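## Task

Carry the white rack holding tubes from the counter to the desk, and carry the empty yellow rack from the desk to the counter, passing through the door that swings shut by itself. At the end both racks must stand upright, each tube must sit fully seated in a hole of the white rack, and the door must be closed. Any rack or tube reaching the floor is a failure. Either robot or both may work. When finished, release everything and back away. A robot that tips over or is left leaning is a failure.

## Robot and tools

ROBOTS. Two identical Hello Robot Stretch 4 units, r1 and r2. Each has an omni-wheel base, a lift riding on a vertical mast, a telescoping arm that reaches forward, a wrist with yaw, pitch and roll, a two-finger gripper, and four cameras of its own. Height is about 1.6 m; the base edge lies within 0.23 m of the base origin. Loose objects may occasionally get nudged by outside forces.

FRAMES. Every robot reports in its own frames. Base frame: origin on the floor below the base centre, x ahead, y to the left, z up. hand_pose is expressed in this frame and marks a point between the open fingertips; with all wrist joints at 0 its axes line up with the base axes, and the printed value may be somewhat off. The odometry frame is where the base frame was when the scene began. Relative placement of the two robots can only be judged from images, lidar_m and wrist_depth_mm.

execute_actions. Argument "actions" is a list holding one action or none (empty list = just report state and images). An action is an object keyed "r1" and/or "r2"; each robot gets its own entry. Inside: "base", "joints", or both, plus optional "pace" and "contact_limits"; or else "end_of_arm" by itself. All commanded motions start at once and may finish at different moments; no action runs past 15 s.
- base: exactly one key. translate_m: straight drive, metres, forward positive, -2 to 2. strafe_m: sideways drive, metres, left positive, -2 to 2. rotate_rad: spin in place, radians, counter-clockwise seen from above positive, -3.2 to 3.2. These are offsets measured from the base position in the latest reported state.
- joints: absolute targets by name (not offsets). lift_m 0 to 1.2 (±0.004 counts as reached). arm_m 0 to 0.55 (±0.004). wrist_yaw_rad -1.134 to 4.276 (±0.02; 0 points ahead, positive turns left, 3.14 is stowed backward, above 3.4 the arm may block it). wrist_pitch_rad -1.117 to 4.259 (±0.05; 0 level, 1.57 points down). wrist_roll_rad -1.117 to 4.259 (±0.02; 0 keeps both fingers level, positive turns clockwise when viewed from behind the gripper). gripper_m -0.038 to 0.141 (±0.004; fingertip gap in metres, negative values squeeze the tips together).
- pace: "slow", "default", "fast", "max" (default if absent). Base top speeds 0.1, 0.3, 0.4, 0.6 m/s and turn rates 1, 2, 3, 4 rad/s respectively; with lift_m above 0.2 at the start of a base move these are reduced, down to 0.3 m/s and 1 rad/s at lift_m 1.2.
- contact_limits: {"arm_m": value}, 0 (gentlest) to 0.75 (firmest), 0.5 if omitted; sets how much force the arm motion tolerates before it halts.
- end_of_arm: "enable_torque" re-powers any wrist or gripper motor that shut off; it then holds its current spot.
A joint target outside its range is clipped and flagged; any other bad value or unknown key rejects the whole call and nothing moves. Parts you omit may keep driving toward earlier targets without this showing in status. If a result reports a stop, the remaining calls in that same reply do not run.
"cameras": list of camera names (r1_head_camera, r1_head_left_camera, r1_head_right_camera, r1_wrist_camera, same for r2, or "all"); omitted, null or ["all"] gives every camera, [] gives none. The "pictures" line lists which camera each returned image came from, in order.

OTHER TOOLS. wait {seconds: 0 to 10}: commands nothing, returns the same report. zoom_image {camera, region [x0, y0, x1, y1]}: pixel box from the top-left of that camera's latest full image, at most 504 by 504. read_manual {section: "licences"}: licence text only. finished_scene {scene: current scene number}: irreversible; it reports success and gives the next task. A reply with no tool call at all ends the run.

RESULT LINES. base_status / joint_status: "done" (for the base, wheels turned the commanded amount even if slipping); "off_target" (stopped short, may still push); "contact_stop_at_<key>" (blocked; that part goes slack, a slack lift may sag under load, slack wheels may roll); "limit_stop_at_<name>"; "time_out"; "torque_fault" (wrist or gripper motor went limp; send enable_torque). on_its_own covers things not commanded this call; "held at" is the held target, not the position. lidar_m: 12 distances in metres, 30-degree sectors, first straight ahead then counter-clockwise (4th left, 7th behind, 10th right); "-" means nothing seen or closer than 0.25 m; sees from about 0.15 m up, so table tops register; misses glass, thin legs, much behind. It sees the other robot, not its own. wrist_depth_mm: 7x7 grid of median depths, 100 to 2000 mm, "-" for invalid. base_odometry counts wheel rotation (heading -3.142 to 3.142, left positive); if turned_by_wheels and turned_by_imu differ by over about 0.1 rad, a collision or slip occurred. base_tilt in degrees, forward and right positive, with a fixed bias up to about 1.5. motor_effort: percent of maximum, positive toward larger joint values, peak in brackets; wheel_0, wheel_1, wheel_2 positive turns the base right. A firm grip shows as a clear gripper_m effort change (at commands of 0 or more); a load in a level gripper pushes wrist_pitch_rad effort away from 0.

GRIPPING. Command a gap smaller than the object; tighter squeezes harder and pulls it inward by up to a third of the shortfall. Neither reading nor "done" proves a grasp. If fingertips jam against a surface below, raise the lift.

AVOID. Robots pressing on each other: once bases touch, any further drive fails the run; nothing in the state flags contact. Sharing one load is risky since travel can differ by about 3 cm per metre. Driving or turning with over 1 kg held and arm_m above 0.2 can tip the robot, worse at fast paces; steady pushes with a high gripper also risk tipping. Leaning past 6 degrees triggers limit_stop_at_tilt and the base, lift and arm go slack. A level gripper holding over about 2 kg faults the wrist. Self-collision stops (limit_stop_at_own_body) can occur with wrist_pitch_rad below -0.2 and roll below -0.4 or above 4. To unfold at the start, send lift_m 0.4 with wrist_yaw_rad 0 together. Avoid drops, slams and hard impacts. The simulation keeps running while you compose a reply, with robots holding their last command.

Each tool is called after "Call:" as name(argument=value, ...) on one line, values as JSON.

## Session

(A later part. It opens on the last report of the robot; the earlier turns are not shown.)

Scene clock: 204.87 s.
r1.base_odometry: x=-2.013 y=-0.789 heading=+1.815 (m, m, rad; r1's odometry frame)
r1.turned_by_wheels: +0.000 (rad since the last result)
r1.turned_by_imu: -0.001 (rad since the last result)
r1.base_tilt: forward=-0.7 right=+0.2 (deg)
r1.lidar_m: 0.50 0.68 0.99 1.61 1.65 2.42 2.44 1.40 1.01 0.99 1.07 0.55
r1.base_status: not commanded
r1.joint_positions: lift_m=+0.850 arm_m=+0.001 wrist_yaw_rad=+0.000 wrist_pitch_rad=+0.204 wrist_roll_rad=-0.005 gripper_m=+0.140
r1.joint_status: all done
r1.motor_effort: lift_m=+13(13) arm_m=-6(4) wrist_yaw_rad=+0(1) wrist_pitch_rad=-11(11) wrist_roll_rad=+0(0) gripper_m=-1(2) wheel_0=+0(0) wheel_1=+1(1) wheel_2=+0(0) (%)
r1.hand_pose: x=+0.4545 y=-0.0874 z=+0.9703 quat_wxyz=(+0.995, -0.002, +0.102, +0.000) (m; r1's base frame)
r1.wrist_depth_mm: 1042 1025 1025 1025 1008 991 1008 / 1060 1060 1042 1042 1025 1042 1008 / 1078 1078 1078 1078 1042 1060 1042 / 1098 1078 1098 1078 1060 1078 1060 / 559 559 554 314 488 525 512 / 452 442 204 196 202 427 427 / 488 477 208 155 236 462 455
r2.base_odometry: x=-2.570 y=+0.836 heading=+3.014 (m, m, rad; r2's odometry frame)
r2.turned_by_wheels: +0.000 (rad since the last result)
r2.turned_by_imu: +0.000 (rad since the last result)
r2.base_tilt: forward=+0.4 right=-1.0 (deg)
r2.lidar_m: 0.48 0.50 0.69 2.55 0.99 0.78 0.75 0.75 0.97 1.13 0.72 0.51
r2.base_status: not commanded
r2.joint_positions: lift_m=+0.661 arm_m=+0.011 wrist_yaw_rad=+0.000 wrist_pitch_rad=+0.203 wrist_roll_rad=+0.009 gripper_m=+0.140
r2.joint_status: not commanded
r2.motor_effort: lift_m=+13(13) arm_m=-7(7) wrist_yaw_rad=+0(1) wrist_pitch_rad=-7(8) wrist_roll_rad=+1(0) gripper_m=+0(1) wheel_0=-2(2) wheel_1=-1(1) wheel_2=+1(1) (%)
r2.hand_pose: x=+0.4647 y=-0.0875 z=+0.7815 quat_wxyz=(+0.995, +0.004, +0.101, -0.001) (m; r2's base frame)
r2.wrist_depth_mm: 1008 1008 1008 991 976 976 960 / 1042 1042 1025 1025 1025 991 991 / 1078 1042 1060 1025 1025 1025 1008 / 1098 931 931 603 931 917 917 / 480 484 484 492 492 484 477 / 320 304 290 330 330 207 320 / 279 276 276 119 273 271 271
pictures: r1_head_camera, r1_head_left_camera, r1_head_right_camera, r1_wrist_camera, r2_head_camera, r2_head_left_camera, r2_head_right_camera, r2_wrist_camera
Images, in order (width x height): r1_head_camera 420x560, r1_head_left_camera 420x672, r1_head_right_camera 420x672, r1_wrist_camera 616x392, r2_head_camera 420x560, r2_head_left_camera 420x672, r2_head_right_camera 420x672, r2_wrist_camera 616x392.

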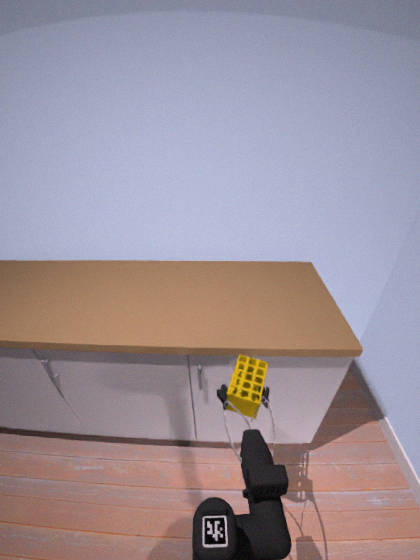

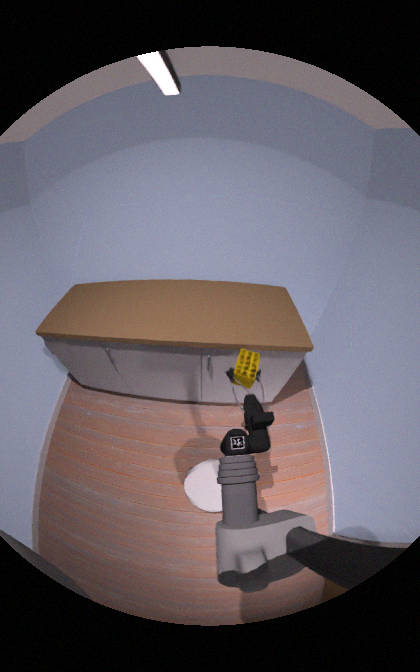

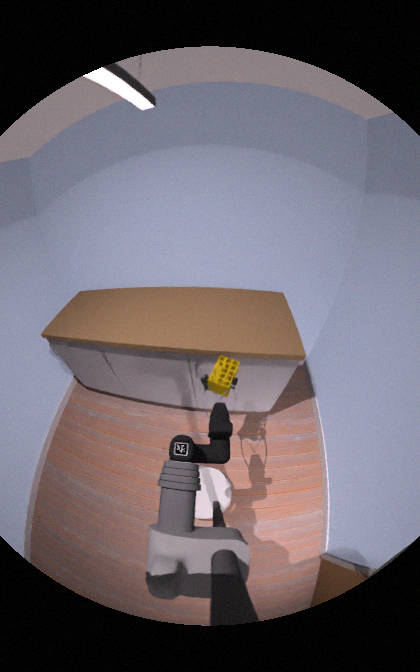

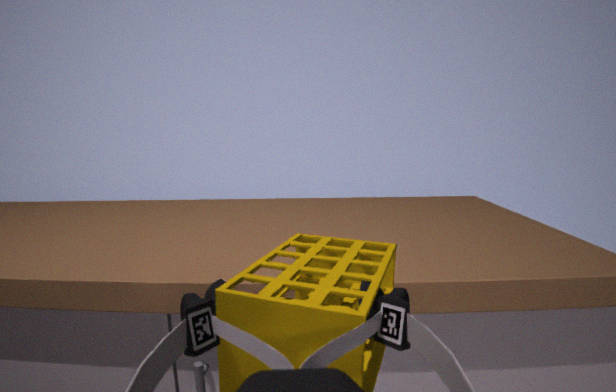

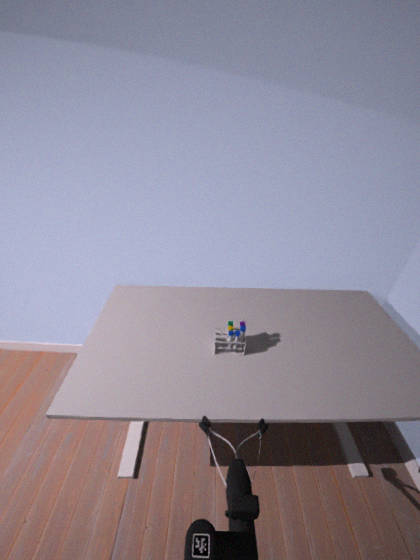

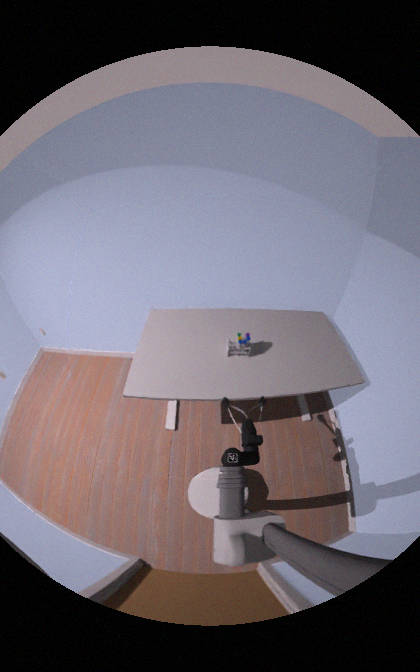

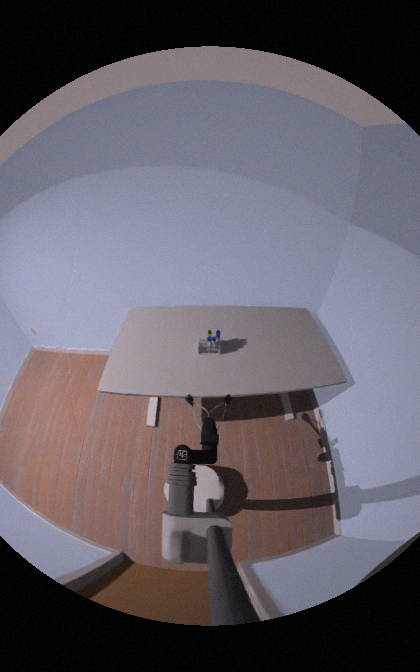

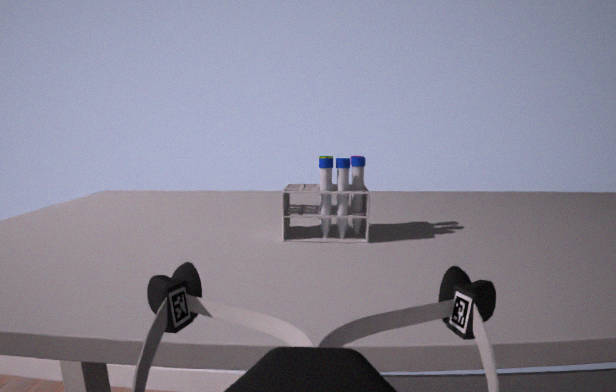

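Pads are hooked inside the rack. Re-grip right away and put it back.

Call:
execute_actions(actions=[{"r1":{"joints":{"gripper_m":0.03}}}], cameras=[])

Call:
execute_actions(actions=[{"r1":{"joints":{"lift_m":0.92},"pace":"slow"}}], cameras=[])

Call:
execute_actions(actions=[{"r1":{"joints":{"arm_m":0.38},"pace":"slow"}}], cameras=[])

Call:
execute_actions(actions=[{"r1":{"joints":{"lift_m":0.845},"pace":"slow"}}], cameras=[])

Call:
execute_actions(actions=[{"r1":{"joints":{"gripper_m":0.141,"arm_m":0.40}}}], cameras=["r1_wrist_camera","r1_head_camera"])

Scene clock: 212.00 s.
r1.base_odometry: x=-2.013 y=-0.789 heading=+1.815 (m, m, rad; r1's odometry frame)
r1.turned_by_wheels: +0.000 (rad since the last result)
r1.turned_by_imu: -0.001 (rad since the last result)
r1.base_tilt: forward=-0.7 right=+0.1 (deg)
r1.lidar_m: 0.51 0.69 0.99 1.61 1.73 2.43 2.43 1.33 1.02 0.98 1.07 0.53
r1.base_status: not commanded
r1.joint_positions: lift_m=+0.850 arm_m=+0.001 wrist_yaw_rad=+0.000 wrist_pitch_rad=+0.204 wrist_roll_rad=-0.005 gripper_m=+0.030
r1.joint_status: all done
r1.motor_effort: lift_m=+13(13) arm_m=-6(6) wrist_yaw_rad=+0(1) wrist_pitch_rad=-11(10) wrist_roll_rad=+0(0) gripper_m=-25(29) wheel_0=+0(0) wheel_1=+1(1) wheel_2=+0(0) (%)
r1.hand_pose: x=+0.4545 y=-0.0874 z=+0.9703 quat_wxyz=(+0.995, -0.002, +0.102, +0.000) (m; r1's base frame)
r1.wrist_depth_mm: 1025 1042 1025 1025 1008 1008 991 / 1060 1060 1042 1042 1025 1025 1025 / 1078 1078 1078 1060 1042 1042 1025 / 1118 1098 1098 1060 1078 1060 1078 / 559 559 559 298 492 530 517 / 449 445 191 200 206 430 427 / 488 171 190 180 362 459 459
r2.base_odometry: x=-2.570 y=+0.836 heading=+3.014 (m, m, rad; r2's odometry frame)
r2.turned_by_wheels: +0.000 (rad since the last result)
r2.turned_by_imu: -0.001 (rad since the last result)
r2.base_tilt: forward=+0.5 right=-0.8 (deg)
r2.lidar_m: 0.46 0.50 0.67 2.56 1.01 0.79 0.74 0.77 1.00 1.12 0.73 0.53
r2.base_status: not commanded
r2.joint_positions: lift_m=+0.661 arm_m=+0.011 wrist_yaw_rad=+0.000 wrist_pitch_rad=+0.203 wrist_roll_rad=+0.009 gripper_m=+0.140
r2.joint_status: not commanded
r2.motor_effort: lift_m=+13(13) arm_m=-7(7) wrist_yaw_rad=+0(0) wrist_pitch_rad=-7(8) wrist_roll_rad=+0(0) gripper_m=+0(1) wheel_0=-2(1) wheel_1=-1(0) wheel_2=+1(1) (%)
r2.hand_pose: x=+0.4647 y=-0.0875 z=+0.7815 quat_wxyz=(+0.995, +0.004, +0.101, -0.001) (m; r2's base frame)
r2.wrist_depth_mm: 1025 1008 1008 991 991 960 946 / 1042 1042 1025 1025 1008 991 991 / 1078 1060 1060 1042 1025 1008 1025 / 1098 931 917 597 931 931 917 / 480 480 488 492 488 484 477 / 319 304 291 330 330 207 320 / 279 277 276 119 273 272 270
pictures: none
No camera images: the call's "cameras" was empty. Leave "cameras" out to get every camera's image.

Scene clock: 213.47 s.
r1.base_odometry: x=-2.013 y=-0.789 heading=+1.815 (m, m, rad; r1's odometry frame)
r1.turned_by_wheels: +0.000 (rad since the last result)
r1.turned_by_imu: +0.000 (rad since the last result)
r1.base_tilt: forward=-0.8 right=+0.2 (deg)
r1.lidar_m: 0.50 0.69 0.99 1.61 1.70 2.41 2.45 1.35 1.02 0.98 1.05 0.67
r1.base_status: not commanded
r1.joint_positions: lift_m=+0.920 arm_m=+0.001 wrist_yaw_rad=+0.000 wrist_pitch_rad=+0.204 wrist_roll_rad=-0.005 gripper_m=+0.031
r1.joint_status: all done
r1.motor_effort: lift_m=+24(25) arm_m=-6(6) wrist_yaw_rad=+0(0) wrist_pitch_rad=-11(11) wrist_roll_rad=+0(0) gripper_m=-26(27) wheel_0=-1(0) wheel_1=+1(1) wheel_2=+0(0) (%)
r1.hand_pose: x=+0.4545 y=-0.0874 z=+1.0394 quat_wxyz=(+0.995, -0.002, +0.102, +0.000) (m; r1's base frame)
r1.wrist_depth_mm: 1042 1042 1025 1025 1008 991 991 / 1060 1060 1042 1042 1042 1025 1025 / 1098 1078 1078 1060 1042 1042 1042 / 1118 1118 1098 1098 1078 1060 1060 / 809 798 798 300 707 759 1078 / 521 530 191 200 206 504 496 / 473 171 190 180 349 436 449
r2.base_odometry: x=-2.570 y=+0.836 heading=+3.014 (m, m, rad; r2's odometry frame)
r2.turned_by_wheels: +0.000 (rad since the last result)
r2.turned_by_imu: +0.000 (rad since the last result)
r2.base_tilt: forward=+0.7 right=-0.8 (deg)
r2.lidar_m: 0.47 0.46 0.66 2.57 1.00 0.78 0.75 0.75 1.00 1.13 0.73 0.53
r2.base_status: not commanded
r2.joint_positions: lift_m=+0.661 arm_m=+0.011 wrist_yaw_rad=+0.000 wrist_pitch_rad=+0.203 wrist_roll_rad=+0.009 gripper_m=+0.140
r2.joint_status: not commanded
r2.motor_effort: lift_m=+13(13) arm_m=-6(7) wrist_yaw_rad=+1(0) wrist_pitch_rad=-7(7) wrist_roll_rad=+1(1) gripper_m=-1(0) wheel_0=-2(2) wheel_1=-1(1) wheel_2=+1(1) (%)
r2.hand_pose: x=+0.4647 y=-0.0875 z=+0.7815 quat_wxyz=(+0.995, +0.004, +0.101, -0.001) (m; r2's base frame)
r2.wrist_depth_mm: 1025 1008 1008 976 976 960 960 / 1042 1042 1025 1025 1008 1008 976 / 1060 1060 1042 1025 1042 1008 991 / 1098 917 931 603 931 917 946 / 477 484 492 492 488 480 477 / 320 304 291 330 330 207 320 / 279 277 276 119 273 272 271
pictures: none
No camera images: the call's "cameras" was empty. Leave "cameras" out to get every camera's image.

Scene clock: 218.53 s.
r1.base_odometry: x=-2.013 y=-0.789 heading=+1.815 (m, m, rad; r1's odometry frame)
r1.turned_by_wheels: +0.000 (rad since the last result)
r1.turned_by_imu: -0.001 (rad since the last result)
r1.base_tilt: forward=-0.7 right=+0.2 (deg)
r1.lidar_m: 0.64 0.70 0.99 1.59 1.72 2.40 2.46 1.38 1.02 0.99 1.05 0.66
r1.base_status: not commanded
r1.joint_positions: lift_m=+0.920 arm_m=+0.379 wrist_yaw_rad=+0.000 wrist_pitch_rad=+0.204 wrist_roll_rad=-0.005 gripper_m=+0.031
r1.joint_status: all done
r1.motor_effort: lift_m=+24(23) arm_m=+6(6) wrist_yaw_rad=+1(0) wrist_pitch_rad=-10(11) wrist_roll_rad=+0(0) gripper_m=-29(26) wheel_0=+0(0) wheel_1=+1(1) wheel_2=+0(0) (%)
r1.hand_pose: x=+0.8323 y=-0.0874 z=+1.0395 quat_wxyz=(+0.995, -0.002, +0.102, +0.000) (m; r1's base frame)
r1.wrist_depth_mm: 654 661 661 654 647 647 640 / 676 668 668 668 661 661 654 / 691 691 683 676 668 668 668 / 715 699 707 699 691 691 683 / 723 715 707 300 707 699 699 / 521 521 191 200 206 500 492 / 392 171 190 180 307 351 382
r2.base_odometry: x=-2.570 y=+0.836 heading=+3.014 (m, m, rad; r2's odometry frame)
r2.turned_by_wheels: +0.000 (rad since the last result)
r2.turned_by_imu: -0.001 (rad since the last result)
r2.base_tilt: forward=+0.5 right=-0.9 (deg)
r2.lidar_m: 0.47 0.52 0.68 2.59 1.02 0.80 0.74 0.75 0.98 1.13 0.74 0.51
r2.base_status: not commanded
r2.joint_positions: lift_m=+0.661 arm_m=+0.011 wrist_yaw_rad=+0.000 wrist_pitch_rad=+0.203 wrist_roll_rad=+0.009 gripper_m=+0.140
r2.joint_status: not commanded
r2.motor_effort: lift_m=+13(13) arm_m=-7(7) wrist_yaw_rad=-2(2) wrist_pitch_rad=-7(7) wrist_roll_rad=+1(1) gripper_m=+0(0) wheel_0=-2(2) wheel_1=+0(1) wheel_2=+1(1) (%)
r2.hand_pose: x=+0.4647 y=-0.0875 z=+0.7815 quat_wxyz=(+0.995, +0.004, +0.101, -0.001) (m; r2's base frame)
r2.wrist_depth_mm: 1025 1025 1008 991 976 976 976 / 1042 1025 1025 1025 1008 991 976 / 1060 1042 1042 1042 1025 1025 1008 / 1098 917 917 603 931 917 917 / 477 484 488 488 488 484 477 / 319 306 290 332 330 208 322 / 279 276 276 119 273 272 271
pictures: none
No camera images: the call's "cameras" was empty. Leave "cameras" out to get every camera's image.

Scene clock: 220.03 s.
r1.base_odometry: x=-2.013 y=-0.789 heading=+1.815 (m, m, rad; r1's odometry frame)
r1.turned_by_wheels: +0.000 (rad since the last result)
r1.turned_by_imu: +0.000 (rad since the last result)
r1.base_tilt: forward=-0.6 right=+0.2 (deg)
r1.lidar_m: 0.64 0.67 1.00 1.60 1.71 2.42 2.44 1.34 1.03 0.98 1.05 0.66
r1.base_status: not commanded
r1.joint_positions: lift_m=+0.846 arm_m=+0.379 wrist_yaw_rad=+0.000 wrist_pitch_rad=+0.198 wrist_roll_rad=-0.005 gripper_m=+0.031
r1.joint_status: all done
r1.motor_effort: lift_m=+12(23) arm_m=+6(6) wrist_yaw_rad=+0(1) wrist_pitch_rad=+5(10) wrist_roll_rad=+0(0) gripper_m=-28(26) wheel_0=+0(0) wheel_1=+1(1) wheel_2=+0(0) (%)
r1.hand_pose: x=+0.8327 y=-0.0874 z=+0.9669 quat_wxyz=(+0.995, -0.002, +0.099, +0.000) (m; r1's base frame)
r1.wrist_depth_mm: 661 661 654 654 647 647 640 / 683 676 668 668 661 654 654 / 691 683 683 676 676 661 668 / 707 707 699 699 691 691 683 / 559 559 554 297 530 521 512 / 359 362 191 198 198 349 342 / 271 171 190 180 251 246 262
r2.base_odometry: x=-2.570 y=+0.836 heading=+3.014 (m, m, rad; r2's odometry frame)
r2.turned_by_wheels: +0.000 (rad since the last result)
r2.turned_by_imu: +0.000 (rad since the last result)
r2.base_tilt: forward=+0.5 right=-0.9 (deg)
r2.lidar_m: 0.47 0.47 0.68 2.58 0.98 0.79 0.75 0.74 0.95 1.12 0.73 0.50
r2.base_status: not commanded
r2.joint_positions: lift_m=+0.661 arm_m=+0.011 wrist_yaw_rad=+0.000 wrist_pitch_rad=+0.203 wrist_roll_rad=+0.009 gripper_m=+0.140
r2.joint_status: not commanded
r2.motor_effort: lift_m=+13(13) arm_m=-6(7) wrist_yaw_rad=+2(1) wrist_pitch_rad=-8(7) wrist_roll_rad=+1(0) gripper_m=+0(1) wheel_0=-2(2) wheel_1=-1(1) wheel_2=+1(1) (%)
r2.hand_pose: x=+0.4647 y=-0.0875 z=+0.7815 quat_wxyz=(+0.995, +0.004, +0.101, -0.001) (m; r2's base frame)
r2.wrist_depth_mm: 1025 1008 1008 991 991 960 960 / 1042 1042 1025 1008 991 991 976 / 1078 1060 1060 1025 1025 1008 991 / 1078 917 917 603 931 931 917 / 477 484 488 488 488 484 480 / 319 304 291 330 330 207 322 / 279 277 276 119 273 272 271
pictures: none
No camera images: the call's "cameras" was empty. Leave "cameras" out to get every camera's image.

Scene clock: 222.13 s.
r1.base_odometry: x=-2.013 y=-0.789 heading=+1.815 (m, m, rad; r1's odometry frame)
r1.turned_by_wheels: +0.000 (rad since the last result)
r1.turned_by_imu: +0.000 (rad since the last result)
r1.base_tilt: forward=-0.7 right=+0.2 (deg)
r1.lidar_m: 0.65 0.67 0.99 1.60 1.69 2.46 2.43 1.33 1.02 0.98 1.04 0.66
r1.base_status: not commanded
r1.joint_positions: lift_m=+0.846 arm_m=+0.399 wrist_yaw_rad=+0.000 wrist_pitch_rad=+0.198 wrist_roll_rad=-0.005 gripper_m=+0.141
r1.joint_status: all done
r1.motor_effort: lift_m=+11(12) arm_m=+6(7) wrist_yaw_rad=+1(1) wrist_pitch_rad=+6(4) wrist_roll_rad=+1(1) gripper_m=+0(28) wheel_0=+0(1) wheel_1=+1(1) wheel_2=+0(0) (%)
r1.hand_pose: x=+0.8526 y=-0.0875 z=+0.9670 quat_wxyz=(+0.995, -0.003, +0.099, +0.000) (m; r1's base frame)
r1.wrist_depth_mm: 647 640 634 634 634 627 621 / 661 654 647 654 634 640 634 / 668 668 661 661 654 654 647 / 683 683 676 668 668 668 661 / 554 554 554 310 539 530 517 / 359 364 200 195 204 349 343 / 272 267 206 156 250 260 262
r2.base_odometry: x=-2.570 y=+0.836 heading=+3.014 (m, m, rad; r2's odometry frame)
r2.turned_by_wheels: +0.000 (rad since the last result)
r2.turned_by_imu: +0.000 (rad since the last result)
r2.base_tilt: forward=+0.6 right=-0.8 (deg)
r2.lidar_m: 0.48 0.50 0.69 2.59 1.01 0.79 0.75 0.73 0.98 1.12 0.76 0.52
r2.base_status: not commanded
r2.joint_positions: lift_m=+0.661 arm_m=+0.011 wrist_yaw_rad=+0.000 wrist_pitch_rad=+0.203 wrist_roll_rad=+0.009 gripper_m=+0.140
r2.joint_status: not commanded
r2.motor_effort: lift_m=+13(13) arm_m=-7(7) wrist_yaw_rad=+1(0) wrist_pitch_rad=-7(7) wrist_roll_rad=+1(1) gripper_m=-1(0) wheel_0=-2(2) wheel_1=+0(1) wheel_2=+1(1) (%)
r2.hand_pose: x=+0.4647 y=-0.0875 z=+0.7815 quat_wxyz=(+0.995, +0.004, +0.101, -0.001) (m; r2's base frame)
r2.wrist_depth_mm: 1025 1025 1008 976 976 976 960 / 1042 1042 1025 1008 1008 991 991 / 1078 1060 1060 1025 1042 1025 1008 / 1098 931 931 603 917 931 917 / 477 484 492 492 488 488 477 / 320 304 291 330 330 207 320 / 279 277 276 119 273 271 271
pictures: r1_head_camera, r1_wrist_camera
Images, in order (width x height): r1_head_camera 420x560, r1_wrist_camera 616x392.

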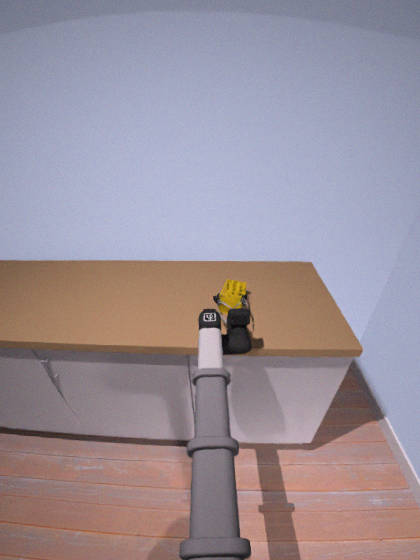

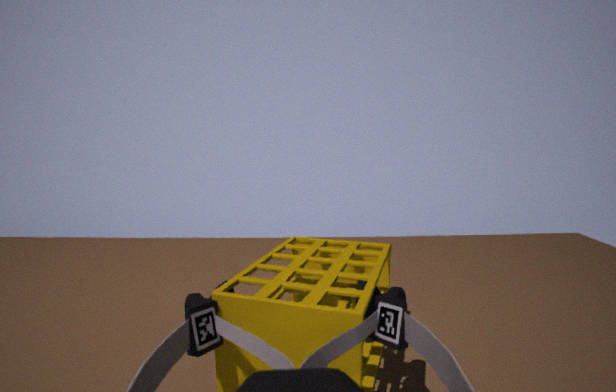

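Call:
execute_actions(actions=[{"r1":{"joints":{"lift_m":0.823,"wrist_pitch_rad":0.1},"pace":"slow"}}], cameras=["r1_wrist_camera"])

Scene clock: 225.67 s.
r1.base_odometry: x=-2.013 y=-0.789 heading=+1.815 (m, m, rad; r1's odometry frame)
r1.turned_by_wheels: +0.000 (rad since the last result)
r1.turned_by_imu: -0.001 (rad since the last result)
r1.base_tilt: forward=-0.7 right=+0.1 (deg)
r1.lidar_m: 0.65 0.71 1.02 1.61 1.69 2.41 2.46 1.37 1.02 0.98 1.05 0.64
r1.base_status: not commanded
r1.joint_positions: lift_m=+0.823 arm_m=+0.399 wrist_yaw_rad=+0.000 wrist_pitch_rad=+0.101 wrist_roll_rad=-0.005 gripper_m=+0.141
r1.joint_status: all done
r1.motor_effort: lift_m=+12(14) arm_m=+6(6) wrist_yaw_rad=+1(0) wrist_pitch_rad=-3(14) wrist_roll_rad=+0(1) gripper_m=+1(0) wheel_0=+0(0) wheel_1=+1(1) wheel_2=+0(0) (%)
r1.hand_pose: x=+0.8568 y=-0.0875 z=+0.9727 quat_wxyz=(+0.999, -0.003, +0.050, +0.000) (m; r1's base frame)
r1.wrist_depth_mm: 668 661 661 654 654 647 647 / 676 668 661 661 654 654 654 / 676 683 668 661 661 654 647 / 683 683 683 676 668 668 661 / 691 683 683 319 621 661 661 / 413 415 201 196 204 392 379 / 290 283 206 157 255 274 276
r2.base_odometry: x=-2.570 y=+0.836 heading=+3.014 (m, m, rad; r2's odometry frame)
r2.turned_by_wheels: +0.000 (rad since the last result)
r2.turned_by_imu: -0.001 (rad since the last result)
r2.base_tilt: forward=+0.6 right=-1.0 (deg)
r2.lidar_m: 0.48 0.50 0.66 2.58 1.00 0.80 0.73 0.75 0.97 1.12 0.72 0.54
r2.base_status: not commanded
r2.joint_positions: lift_m=+0.661 arm_m=+0.011 wrist_yaw_rad=+0.000 wrist_pitch_rad=+0.203 wrist_roll_rad=+0.009 gripper_m=+0.140
r2.joint_status: not commanded
r2.motor_effort: lift_m=+13(13) arm_m=-7(7) wrist_yaw_rad=+1(1) wrist_pitch_rad=-6(7) wrist_roll_rad=+0(1) gripper_m=+0(1) wheel_0=-2(2) wheel_1=-1(1) wheel_2=+1(1) (%)
r2.hand_pose: x=+0.4647 y=-0.0875 z=+0.7815 quat_wxyz=(+0.995, +0.004, +0.101, -0.001) (m; r2's base frame)
r2.wrist_depth_mm: 1025 1008 991 991 976 991 960 / 1025 1042 1025 1008 1025 991 991 / 1078 1060 1060 1042 1025 1042 1008 / 1098 917 931 603 931 917 917 / 477 484 488 492 484 488 480 / 320 304 291 332 330 207 320 / 279 277 276 119 273 271 271
pictures: r1_wrist_camera
Images, in order (width x height): r1_wrist_camera 616x392.

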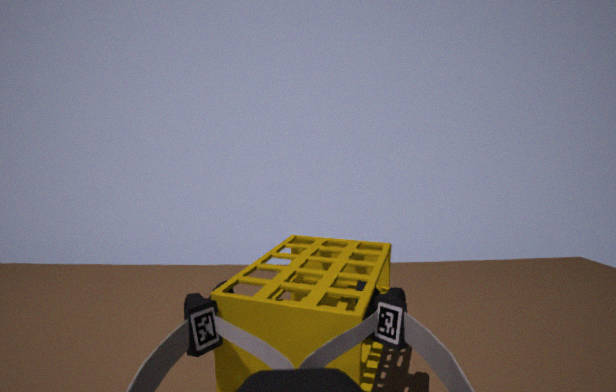

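Call:
execute_actions(actions=[{"r1":{"joints":{"lift_m":0.842,"wrist_pitch_rad":0.2},"pace":"slow"}}], cameras=[])

Call:
execute_actions(actions=[{"r1":{"joints":{"wrist_yaw_rad":-0.2}}}], cameras=["r1_wrist_camera","r1_head_camera"])

Call:
zoom_image(camera="r1_head_camera", region=[180, 250, 300, 370])

Scene clock: 232.87 s.
r1.base_odometry: x=-2.013 y=-0.789 heading=+1.815 (m, m, rad; r1's odometry frame)
r1.turned_by_wheels: +0.000 (rad since the last result)
r1.turned_by_imu: -0.001 (rad since the last result)
r1.base_tilt: forward=-0.7 right=+0.1 (deg)
r1.lidar_m: 0.65 0.70 0.99 1.60 1.71 2.43 2.46 1.36 1.03 0.98 1.05 0.64
r1.base_status: not commanded
r1.joint_positions: lift_m=+0.842 arm_m=+0.399 wrist_yaw_rad=+0.002 wrist_pitch_rad=+0.193 wrist_roll_rad=-0.007 gripper_m=+0.141
r1.joint_status: all done
r1.motor_effort: lift_m=+21(20) arm_m=+5(6) wrist_yaw_rad=-4(6) wrist_pitch_rad=+20(55) wrist_roll_rad=+6(6) gripper_m=-3(1) wheel_0=+0(0) wheel_1=+1(1) wheel_2=+0(0) (%)
r1.hand_pose: x=+0.8533 y=-0.0870 z=+0.9647 quat_wxyz=(+0.995, -0.004, +0.096, +0.001) (m; r1's base frame)
r1.wrist_depth_mm: 654 640 634 634 634 621 621 / 654 654 654 647 640 640 634 / 676 668 668 661 654 654 640 / 691 676 683 676 676 668 661 / 559 564 564 310 496 530 525 / 359 362 204 196 202 349 345 / 271 265 210 156 235 260 262
r2.base_odometry: x=-2.570 y=+0.836 heading=+3.014 (m, m, rad; r2's odometry frame)
r2.turned_by_wheels: +0.000 (rad since the last result)
r2.turned_by_imu: -0.001 (rad since the last result)
r2.base_tilt: forward=+0.5 right=-0.9 (deg)
r2.lidar_m: 0.48 0.49 0.69 2.58 0.97 0.80 0.74 0.75 0.99 1.13 0.74 0.52
r2.base_status: not commanded
r2.joint_positions: lift_m=+0.661 arm_m=+0.011 wrist_yaw_rad=+0.000 wrist_pitch_rad=+0.203 wrist_roll_rad=+0.009 gripper_m=+0.140
r2.joint_status: not commanded
r2.motor_effort: lift_m=+13(13) arm_m=-6(7) wrist_yaw_rad=+2(1) wrist_pitch_rad=-7(7) wrist_roll_rad=+1(1) gripper_m=+0(1) wheel_0=-2(2) wheel_1=-1(1) wheel_2=+1(1) (%)
r2.hand_pose: x=+0.4647 y=-0.0875 z=+0.7815 quat_wxyz=(+0.995, +0.004, +0.101, -0.001) (m; r2's base frame)
r2.wrist_depth_mm: 1025 1025 1008 976 991 991 960 / 1042 1025 1025 1008 1008 991 991 / 1078 1060 1060 1042 1025 1025 991 / 1098 931 931 609 931 917 931 / 480 484 488 492 484 484 480 / 320 304 291 330 329 207 320 / 278 278 274 119 272 272 271
pictures: none
No camera images: the call's "cameras" was empty. Leave "cameras" out to get every camera's image.

Scene clock: 233.50 s.
r1.base_odometry: x=-2.013 y=-0.789 heading=+1.815 (m, m, rad; r1's odometry frame)
r1.turned_by_wheels: +0.000 (rad since the last result)
r1.turned_by_imu: +0.000 (rad since the last result)
r1.base_tilt: forward=-0.7 right=+0.1 (deg)
r1.lidar_m: 0.63 0.69 0.97 1.61 1.69 2.42 2.44 1.38 1.02 0.99 1.05 0.65
r1.base_status: not commanded
r1.joint_positions: lift_m=+0.842 arm_m=+0.399 wrist_yaw_rad=-0.197 wrist_pitch_rad=+0.193 wrist_roll_rad=-0.007 gripper_m=+0.141
r1.joint_status: all done
r1.motor_effort: lift_m=+21(21) arm_m=+5(5) wrist_yaw_rad=-7(11) wrist_pitch_rad=+20(20) wrist_roll_rad=+5(6) gripper_m=-1(2) wheel_0=+0(0) wheel_1=+1(1) wheel_2=+0(0) (%)
r1.hand_pose: x=+0.8305 y=-0.1412 z=+0.9647 quat_wxyz=(+0.991, +0.006, +0.096, -0.098) (m; r1's base frame)
r1.wrist_depth_mm: 597 609 640 661 691 715 741 / 609 621 647 676 699 723 759 / 615 640 661 691 723 741 778 / 627 654 668 699 723 768 798 / 564 564 559 317 539 535 798 / 362 364 202 196 213 353 345 / 272 266 208 155 249 262 262
r2.base_odometry: x=-2.570 y=+0.836 heading=+3.014 (m, m, rad; r2's odometry frame)
r2.turned_by_wheels: +0.000 (rad since the last result)
r2.turned_by_imu: +0.000 (rad since the last result)
r2.base_tilt: forward=+0.5 right=-0.9 (deg)
r2.lidar_m: 0.46 0.49 0.68 2.57 0.98 0.79 0.75 0.71 0.97 1.13 0.75 0.53
r2.base_status: not commanded
r2.joint_positions: lift_m=+0.661 arm_m=+0.011 wrist_yaw_rad=+0.000 wrist_pitch_rad=+0.203 wrist_roll_rad=+0.009 gripper_m=+0.140
r2.joint_status: not commanded
r2.motor_effort: lift_m=+13(13) arm_m=-7(7) wrist_yaw_rad=+2(1) wrist_pitch_rad=-7(7) wrist_roll_rad=+0(1) gripper_m=+0(1) wheel_0=-2(2) wheel_1=-1(1) wheel_2=+1(1) (%)
r2.hand_pose: x=+0.4647 y=-0.0875 z=+0.7815 quat_wxyz=(+0.995, +0.004, +0.101, -0.001) (m; r2's base frame)
r2.wrist_depth_mm: 1025 1008 991 991 991 960 960 / 1042 1042 1025 1008 1008 991 976 / 1078 1078 1042 1042 1042 1025 1025 / 1098 931 931 597 917 917 917 / 477 484 488 492 492 480 477 / 320 304 290 330 330 208 320 / 281 277 277 119 273 271 271
pictures: r1_head_camera, r1_wrist_camera
Images, in order (width x height): r1_head_camera 420x560, r1_wrist_camera 616x392.

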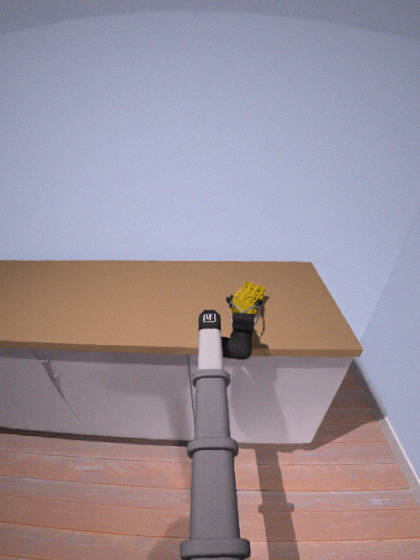

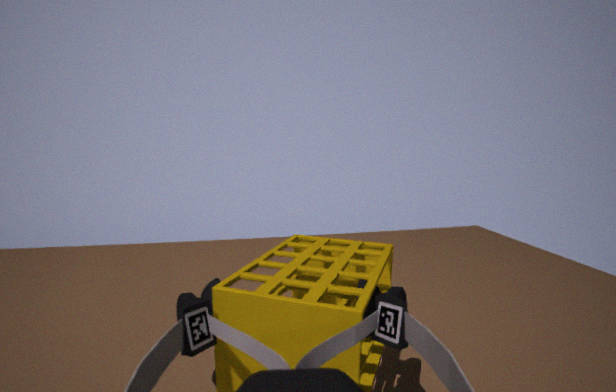

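Region (180, 250, 300, 370) of r1_head_camera's 420x560 image, scaled by 4.200, with more detail than that image has.

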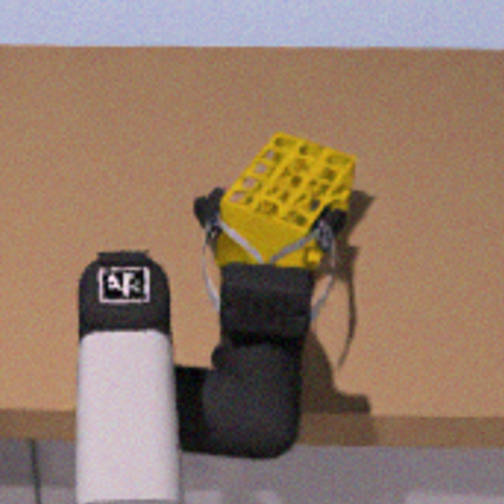

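Call:
execute_actions(actions=[{"r1":{"joints":{"wrist_yaw_rad":0.2,"wrist_roll_rad":0.08}}}], cameras=["r1_wrist_camera"])

Call:
execute_actions(actions=[{"r1":{"joints":{"wrist_yaw_rad":-0.1,"wrist_roll_rad":-0.08}}}], cameras=["r1_wrist_camera"])

Call:
execute_actions(actions=[{"r1":{"joints":{"wrist_roll_rad":0,"lift_m":0.852}}}], cameras=["r1_wrist_camera"])

Scene clock: 238.40 s.
r1.base_odometry: x=-2.013 y=-0.789 heading=+1.815 (m, m, rad; r1's odometry frame)
r1.turned_by_wheels: +0.000 (rad since the last result)
r1.turned_by_imu: -0.001 (rad since the last result)
r1.base_tilt: forward=-0.7 right=+0.2 (deg)
r1.lidar_m: 0.63 0.68 0.98 1.60 1.70 2.40 2.45 1.36 1.03 0.99 1.05 0.66
r1.base_status: not commanded
r1.joint_positions: lift_m=+0.842 arm_m=+0.399 wrist_yaw_rad=+0.196 wrist_pitch_rad=+0.189 wrist_roll_rad=+0.077 gripper_m=+0.141
r1.joint_status: all done
r1.on_its_own: wrist_pitch_rad is at rest, and its effort (+30) is outside its rest range (-23 to +23)
r1.motor_effort: lift_m=+20(21) arm_m=+5(5) wrist_yaw_rad=+12(18) wrist_pitch_rad=+30(29) wrist_roll_rad=+10(11) gripper_m=-1(0) wheel_0=-1(1) wheel_1=+1(1) wheel_2=-1(1) (%)
r1.hand_pose: x=+0.8649 y=-0.0306 z=+0.9658 quat_wxyz=(+0.990, +0.029, +0.098, +0.094) (m; r1's base frame)
r1.wrist_depth_mm: 732 699 661 634 603 574 554 / 750 715 676 640 609 585 564 / 759 723 691 654 627 597 580 / 788 750 715 676 647 615 585 / 715 661 615 310 430 480 452 / 421 407 204 196 197 329 315 / 306 291 210 151 245 247 244
r2.base_odometry: x=-2.570 y=+0.836 heading=+3.014 (m, m, rad; r2's odometry frame)
r2.turned_by_wheels: +0.000 (rad since the last result)
r2.turned_by_imu: -0.001 (rad since the last result)
r2.base_tilt: forward=+0.6 right=-0.9 (deg)
r2.lidar_m: 0.48 0.49 0.67 2.58 0.99 0.79 0.75 0.75 0.97 1.11 0.73 0.50
r2.base_status: not commanded
r2.joint_positions: lift_m=+0.661 arm_m=+0.011 wrist_yaw_rad=+0.000 wrist_pitch_rad=+0.203 wrist_roll_rad=+0.009 gripper_m=+0.140
r2.joint_status: not commanded
r2.motor_effort: lift_m=+13(13) arm_m=-7(7) wrist_yaw_rad=+0(0) wrist_pitch_rad=-6(7) wrist_roll_rad=+1(1) gripper_m=+0(0) wheel_0=-2(2) wheel_1=-1(1) wheel_2=+1(1) (%)
r2.hand_pose: x=+0.4647 y=-0.0875 z=+0.7815 quat_wxyz=(+0.995, +0.004, +0.101, -0.001) (m; r2's base frame)
r2.wrist_depth_mm: 1008 1025 991 991 991 976 960 / 1025 1042 1042 1025 991 991 991 / 1060 1060 1042 1042 1025 1042 1008 / 1098 931 931 603 931 931 931 / 477 488 488 492 484 484 477 / 319 304 291 332 330 207 322 / 279 277 276 119 273 271 270
pictures: r1_wrist_camera
Images, in order (width x height): r1_wrist_camera 616x392.

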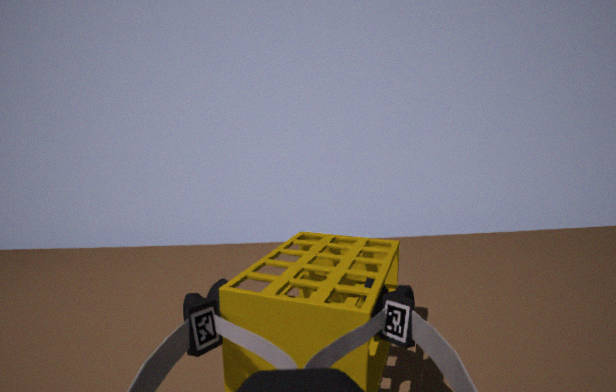

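Scene clock: 239.13 s.
r1.base_odometry: x=-2.013 y=-0.789 heading=+1.815 (m, m, rad; r1's odometry frame)
r1.turned_by_wheels: +0.000 (rad since the last result)
r1.turned_by_imu: +0.000 (rad since the last result)
r1.base_tilt: forward=-0.8 right=+0.2 (deg)
r1.lidar_m: 0.64 0.68 1.00 1.61 1.68 2.41 2.44 1.34 1.00 0.98 1.06 0.65
r1.base_status: not commanded
r1.joint_positions: lift_m=+0.842 arm_m=+0.399 wrist_yaw_rad=-0.098 wrist_pitch_rad=+0.195 wrist_roll_rad=-0.078 gripper_m=+0.141
r1.joint_status: all done
r1.motor_effort: lift_m=+20(20) arm_m=+5(5) wrist_yaw_rad=-6(17) wrist_pitch_rad=+13(30) wrist_roll_rad=-6(6) gripper_m=-1(1) wheel_0=+1(2) wheel_1=+2(2) wheel_2=+0(1) (%)
r1.hand_pose: x=+0.8431 y=-0.1147 z=+0.9641 quat_wxyz=(+0.993, -0.034, +0.099, -0.045) (m; r1's base frame)
r1.wrist_depth_mm: 615 621 634 640 654 661 668 / 634 640 647 654 661 668 683 / 647 654 661 676 676 691 699 / 654 668 676 691 683 707 707 / 473 500 525 307 580 597 723 / 322 336 204 195 202 377 377 / 248 247 208 158 253 272 282
r2.base_odometry: x=-2.570 y=+0.836 heading=+3.014 (m, m, rad; r2's odometry frame)
r2.turned_by_wheels: +0.000 (rad since the last result)
r2.turned_by_imu: +0.000 (rad since the last result)
r2.base_tilt: forward=+0.5 right=-0.9 (deg)
r2.lidar_m: 0.47 0.49 0.67 2.58 0.99 0.79 0.74 0.72 0.98 1.13 0.72 0.52
r2.base_status: not commanded
r2.joint_positions: lift_m=+0.661 arm_m=+0.011 wrist_yaw_rad=+0.000 wrist_pitch_rad=+0.203 wrist_roll_rad=+0.009 gripper_m=+0.140
r2.joint_status: not commanded
r2.motor_effort: lift_m=+13(13) arm_m=-7(7) wrist_yaw_rad=+1(0) wrist_pitch_rad=-7(7) wrist_roll_rad=+1(1) gripper_m=-1(1) wheel_0=-1(1) wheel_1=-1(1) wheel_2=+1(1) (%)
r2.hand_pose: x=+0.4647 y=-0.0875 z=+0.7815 quat_wxyz=(+0.995, +0.004, +0.101, -0.001) (m; r2's base frame)
r2.wrist_depth_mm: 1025 1008 1025 1008 976 991 976 / 1060 1025 1025 1025 991 991 976 / 1060 1060 1042 1025 1042 1025 1008 / 1098 931 931 603 917 931 931 / 477 484 488 492 488 484 480 / 319 304 291 329 329 207 320 / 279 277 274 119 273 272 271
pictures: r1_wrist_camera
Images, in order (width x height): r1_wrist_camera 616x392.

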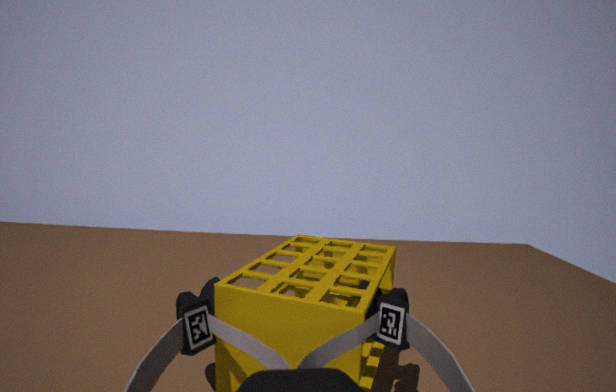

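Scene clock: 239.80 s.
r1.base_odometry: x=-2.013 y=-0.789 heading=+1.815 (m, m, rad; r1's odometry frame)
r1.turned_by_wheels: +0.000 (rad since the last result)
r1.turned_by_imu: +0.000 (rad since the last result)
r1.base_tilt: forward=-0.7 right=+0.2 (deg)
r1.lidar_m: 0.64 0.70 1.00 1.60 1.69 2.41 2.44 1.35 1.03 0.98 1.06 0.66
r1.base_status: not commanded
r1.joint_positions: lift_m=+0.852 arm_m=+0.399 wrist_yaw_rad=-0.100 wrist_pitch_rad=+0.203 wrist_roll_rad=-0.001 gripper_m=+0.141
r1.joint_status: all done
r1.motor_effort: lift_m=+24(25) arm_m=+5(5) wrist_yaw_rad=-1(6) wrist_pitch_rad=-10(12) wrist_roll_rad=+2(3) gripper_m=+0(2) wheel_0=+2(2) wheel_1=+2(2) wheel_2=+0(1) (%)
r1.hand_pose: x=+0.8425 y=-0.1151 z=+0.9716 quat_wxyz=(+0.994, +0.005, +0.101, -0.050) (m; r1's base frame)
r1.wrist_depth_mm: 615 615 627 640 654 661 668 / 627 627 640 661 668 676 683 / 640 640 654 661 683 699 699 / 647 661 676 683 691 707 723 / 559 559 554 301 480 521 508 / 364 368 204 196 206 349 342 / 276 271 209 154 250 262 264
r2.base_odometry: x=-2.570 y=+0.836 heading=+3.014 (m, m, rad; r2's odometry frame)
r2.turned_by_wheels: +0.000 (rad since the last result)
r2.turned_by_imu: +0.000 (rad since the last result)
r2.base_tilt: forward=+0.6 right=-0.9 (deg)
r2.lidar_m: 0.48 0.50 0.66 2.58 1.00 0.79 0.75 0.74 0.98 1.13 0.72 0.52
r2.base_status: not commanded
r2.joint_positions: lift_m=+0.661 arm_m=+0.011 wrist_yaw_rad=+0.000 wrist_pitch_rad=+0.203 wrist_roll_rad=+0.009 gripper_m=+0.140
r2.joint_status: not commanded
r2.motor_effort: lift_m=+13(13) arm_m=-7(7) wrist_yaw_rad=+1(2) wrist_pitch_rad=-7(7) wrist_roll_rad=+1(1) gripper_m=-1(1) wheel_0=-2(1) wheel_1=-1(1) wheel_2=+0(1) (%)
r2.hand_pose: x=+0.4647 y=-0.0875 z=+0.7815 quat_wxyz=(+0.995, +0.004, +0.101, -0.001) (m; r2's base frame)
r2.wrist_depth_mm: 1025 1008 1008 976 991 960 946 / 1042 1042 1008 1025 991 991 991 / 1078 1060 1060 1042 1042 1025 1008 / 1098 931 931 603 931 931 917 / 477 484 488 488 488 480 477 / 319 304 293 332 329 208 322 / 279 277 276 118 273 272 271
pictures: r1_wrist_camera
Images, in order (width x height): r1_wrist_camera 616x392.

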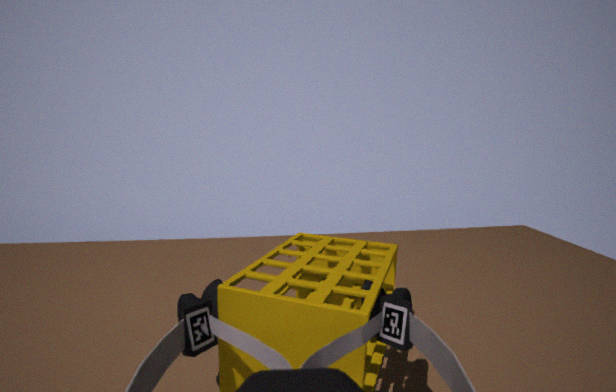

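Call:
execute_actions(actions=[{"r1":{"joints":{"lift_m":0.838},"pace":"slow"}}], cameras=[])

Call:
execute_actions(actions=[{"r1":{"joints":{"arm_m":0.35},"pace":"slow"}}], cameras=["r1_wrist_camera"])

Call:
execute_actions(actions=[{"r1":{"joints":{"arm_m":0.42},"pace":"slow"}}], cameras=["r1_wrist_camera"])

Scene clock: 246.70 s.
r1.base_odometry: x=-2.013 y=-0.789 heading=+1.815 (m, m, rad; r1's odometry frame)
r1.turned_by_wheels: +0.000 (rad since the last result)
r1.turned_by_imu: -0.001 (rad since the last result)
r1.base_tilt: forward=-0.8 right=+0.2 (deg)
r1.lidar_m: 0.64 0.69 1.00 1.61 1.70 2.42 2.43 1.35 1.02 0.98 1.04 0.67
r1.base_status: not commanded
r1.joint_positions: lift_m=+0.839 arm_m=+0.399 wrist_yaw_rad=-0.100 wrist_pitch_rad=+0.190 wrist_roll_rad=-0.002 gripper_m=+0.141
r1.joint_status: all done
r1.on_its_own: wrist_pitch_rad is at rest, and its effort (+28) is outside its rest range (-23 to +23)
r1.motor_effort: lift_m=+9(21) arm_m=+5(5) wrist_yaw_rad=+1(1) wrist_pitch_rad=+28(27) wrist_roll_rad=+5(5) gripper_m=-1(3) wheel_0=+2(2) wheel_1=+2(1) wheel_2=+0(0) (%)
r1.hand_pose: x=+0.8431 y=-0.1154 z=+0.9625 quat_wxyz=(+0.994, +0.004, +0.095, -0.050) (m; r1's base frame)
r1.wrist_depth_mm: 615 627 634 654 661 668 676 / 621 634 640 654 661 676 691 / 640 647 654 668 683 691 707 / 647 668 676 683 699 715 723 / 574 569 564 306 496 535 521 / 364 366 203 194 201 351 343 / 271 266 208 156 249 258 259
r2.base_odometry: x=-2.570 y=+0.836 heading=+3.014 (m, m, rad; r2's odometry frame)
r2.turned_by_wheels: +0.000 (rad since the last result)
r2.turned_by_imu: -0.001 (rad since the last result)
r2.base_tilt: forward=+0.5 right=-0.9 (deg)
r2.lidar_m: 0.48 0.50 0.68 2.59 1.01 0.77 0.74 0.74 0.98 1.12 0.73 0.51
r2.base_status: not commanded
r2.joint_positions: lift_m=+0.661 arm_m=+0.011 wrist_yaw_rad=+0.000 wrist_pitch_rad=+0.203 wrist_roll_rad=+0.009 gripper_m=+0.140
r2.joint_status: not commanded
r2.motor_effort: lift_m=+13(13) arm_m=-7(6) wrist_yaw_rad=+0(1) wrist_pitch_rad=-8(7) wrist_roll_rad=+1(1) gripper_m=+0(0) wheel_0=-2(2) wheel_1=-1(0) wheel_2=+1(1) (%)
r2.hand_pose: x=+0.4647 y=-0.0875 z=+0.7815 quat_wxyz=(+0.995, +0.004, +0.101, -0.001) (m; r2's base frame)
r2.wrist_depth_mm: 1008 1008 1008 991 991 976 946 / 1042 1042 1025 1008 991 991 976 / 1078 1060 1042 1042 1025 1025 1025 / 1118 917 931 603 917 931 931 / 477 484 492 492 488 484 477 / 319 306 291 332 330 208 320 / 278 277 277 119 273 272 270
pictures: none
No camera images: the call's "cameras" was empty. Leave "cameras" out to get every camera's image.

Scene clock: 248.40 s.
r1.base_odometry: x=-2.013 y=-0.789 heading=+1.815 (m, m, rad; r1's odometry frame)
r1.turned_by_wheels: +0.000 (rad since the last result)
r1.turned_by_imu: +0.000 (rad since the last result)
r1.base_tilt: forward=-0.7 right=+0.1 (deg)
r1.lidar_m: 0.64 0.70 0.99 1.60 1.70 2.42 2.46 1.37 1.03 0.99 1.05 0.68
r1.base_status: not commanded
r1.joint_positions: lift_m=+0.839 arm_m=+0.351 wrist_yaw_rad=-0.099 wrist_pitch_rad=+0.190 wrist_roll_rad=-0.002 gripper_m=+0.141
r1.joint_status: all done
r1.on_its_own: wrist_pitch_rad is at rest, and its effort (+29) is outside its rest range (-23 to +23)
r1.motor_effort: lift_m=+9(9) arm_m=-7(8) wrist_yaw_rad=-4(4) wrist_pitch_rad=+29(29) wrist_roll_rad=+5(5) gripper_m=-1(0) wheel_0=+2(2) wheel_1=+2(2) wheel_2=+0(0) (%)
r1.hand_pose: x=+0.7955 y=-0.1149 z=+0.9626 quat_wxyz=(+0.994, +0.004, +0.095, -0.049) (m; r1's base frame)
r1.wrist_depth_mm: 661 668 683 691 699 723 732 / 668 683 691 699 715 723 732 / 683 699 707 723 732 741 759 / 699 707 723 732 741 759 768 / 574 574 569 309 496 535 521 / 364 366 204 195 203 349 343 / 272 266 209 156 249 258 259
r2.base_odometry: x=-2.570 y=+0.836 heading=+3.014 (m, m, rad; r2's odometry frame)
r2.turned_by_wheels: +0.000 (rad since the last result)
r2.turned_by_imu: +0.000 (rad since the last result)
r2.base_tilt: forward=+0.5 right=-1.0 (deg)
r2.lidar_m: 0.47 0.49 0.67 2.57 1.01 0.79 0.75 0.73 0.99 1.12 0.73 0.53
r2.base_status: not commanded
r2.joint_positions: lift_m=+0.661 arm_m=+0.011 wrist_yaw_rad=+0.000 wrist_pitch_rad=+0.203 wrist_roll_rad=+0.009 gripper_m=+0.140
r2.joint_status: not commanded
r2.motor_effort: lift_m=+13(13) arm_m=-7(7) wrist_yaw_rad=+0(0) wrist_pitch_rad=-7(7) wrist_roll_rad=+1(0) gripper_m=+1(1) wheel_0=-1(2) wheel_1=-1(1) wheel_2=+1(1) (%)
r2.hand_pose: x=+0.4647 y=-0.0875 z=+0.7815 quat_wxyz=(+0.995, +0.004, +0.101, -0.001) (m; r2's base frame)
r2.wrist_depth_mm: 1008 1008 991 991 991 976 960 / 1042 1008 1025 1025 991 991 976 / 1078 1060 1042 1042 1042 1025 991 / 1098 946 931 603 917 917 931 / 477 488 484 492 488 484 477 / 320 304 291 330 329 206 319 / 279 277 276 119 274 272 271
pictures: r1_wrist_camera
Images, in order (width x height): r1_wrist_camera 616x392.

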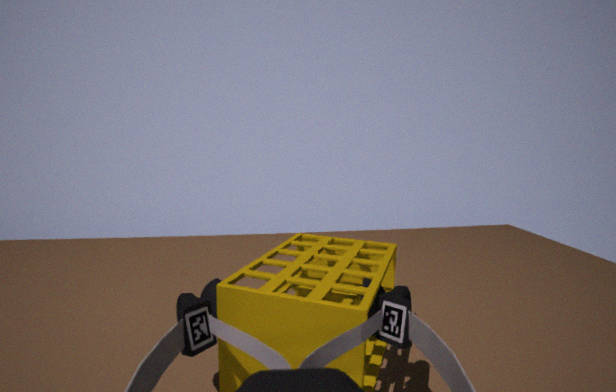

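Scene clock: 250.37 s.
r1.base_odometry: x=-2.013 y=-0.789 heading=+1.815 (m, m, rad; r1's odometry frame)
r1.turned_by_wheels: +0.000 (rad since the last result)
r1.turned_by_imu: +0.000 (rad since the last result)
r1.base_tilt: forward=-0.7 right=+0.2 (deg)
r1.lidar_m: 0.63 0.70 1.00 1.61 1.70 2.42 2.44 1.36 1.01 0.99 1.05 0.66
r1.base_status: not commanded
r1.joint_positions: lift_m=+0.839 arm_m=+0.419 wrist_yaw_rad=-0.102 wrist_pitch_rad=+0.190 wrist_roll_rad=-0.002 gripper_m=+0.141
r1.joint_status: all done
r1.on_its_own: wrist_pitch_rad is at rest, and its effort (+28) is outside its rest range (-23 to +23)
r1.motor_effort: lift_m=+8(9) arm_m=+7(5) wrist_yaw_rad=+5(5) wrist_pitch_rad=+28(29) wrist_roll_rad=+6(6) gripper_m=-1(1) wheel_0=+2(2) wheel_1=+2(1) wheel_2=+0(0) (%)
r1.hand_pose: x=+0.8626 y=-0.1157 z=+0.9625 quat_wxyz=(+0.994, +0.004, +0.095, -0.050) (m; r1's base frame)
r1.wrist_depth_mm: 597 615 621 627 640 654 661 / 609 621 627 640 654 661 668 / 621 627 640 654 654 676 683 / 627 647 654 661 668 691 699 / 569 574 569 312 492 530 525 / 362 366 204 194 198 351 342 / 272 265 211 153 250 257 259
r2.base_odometry: x=-2.570 y=+0.836 heading=+3.014 (m, m, rad; r2's odometry frame)
r2.turned_by_wheels: +0.000 (rad since the last result)
r2.turned_by_imu: +0.000 (rad since the last result)
r2.base_tilt: forward=+0.6 right=-0.9 (deg)
r2.lidar_m: 0.49 0.49 0.69 2.58 1.01 0.79 0.75 0.74 0.97 1.12 0.73 0.53
r2.base_status: not commanded
r2.joint_positions: lift_m=+0.661 arm_m=+0.011 wrist_yaw_rad=+0.000 wrist_pitch_rad=+0.203 wrist_roll_rad=+0.009 gripper_m=+0.140
r2.joint_status: not commanded
r2.motor_effort: lift_m=+13(13) arm_m=-7(7) wrist_yaw_rad=+1(0) wrist_pitch_rad=-7(6) wrist_roll_rad=+1(0) gripper_m=+0(0) wheel_0=-1(1) wheel_1=+0(1) wheel_2=+1(1) (%)
r2.hand_pose: x=+0.4647 y=-0.0875 z=+0.7815 quat_wxyz=(+0.995, +0.004, +0.101, -0.001) (m; r2's base frame)
r2.wrist_depth_mm: 1025 1008 1008 991 976 976 960 / 1042 1042 1025 1025 1008 991 991 / 1098 1060 1042 1025 1042 1008 1025 / 1078 931 931 603 931 917 931 / 480 480 492 488 492 484 477 / 320 304 291 332 330 207 320 / 279 277 276 119 273 272 270
pictures: r1_wrist_camera
Images, in order (width x height): r1_wrist_camera 616x392.

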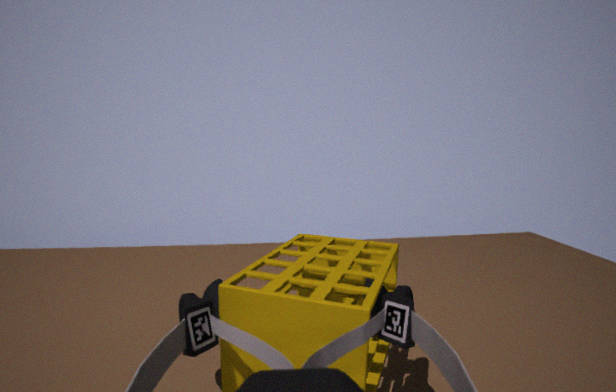

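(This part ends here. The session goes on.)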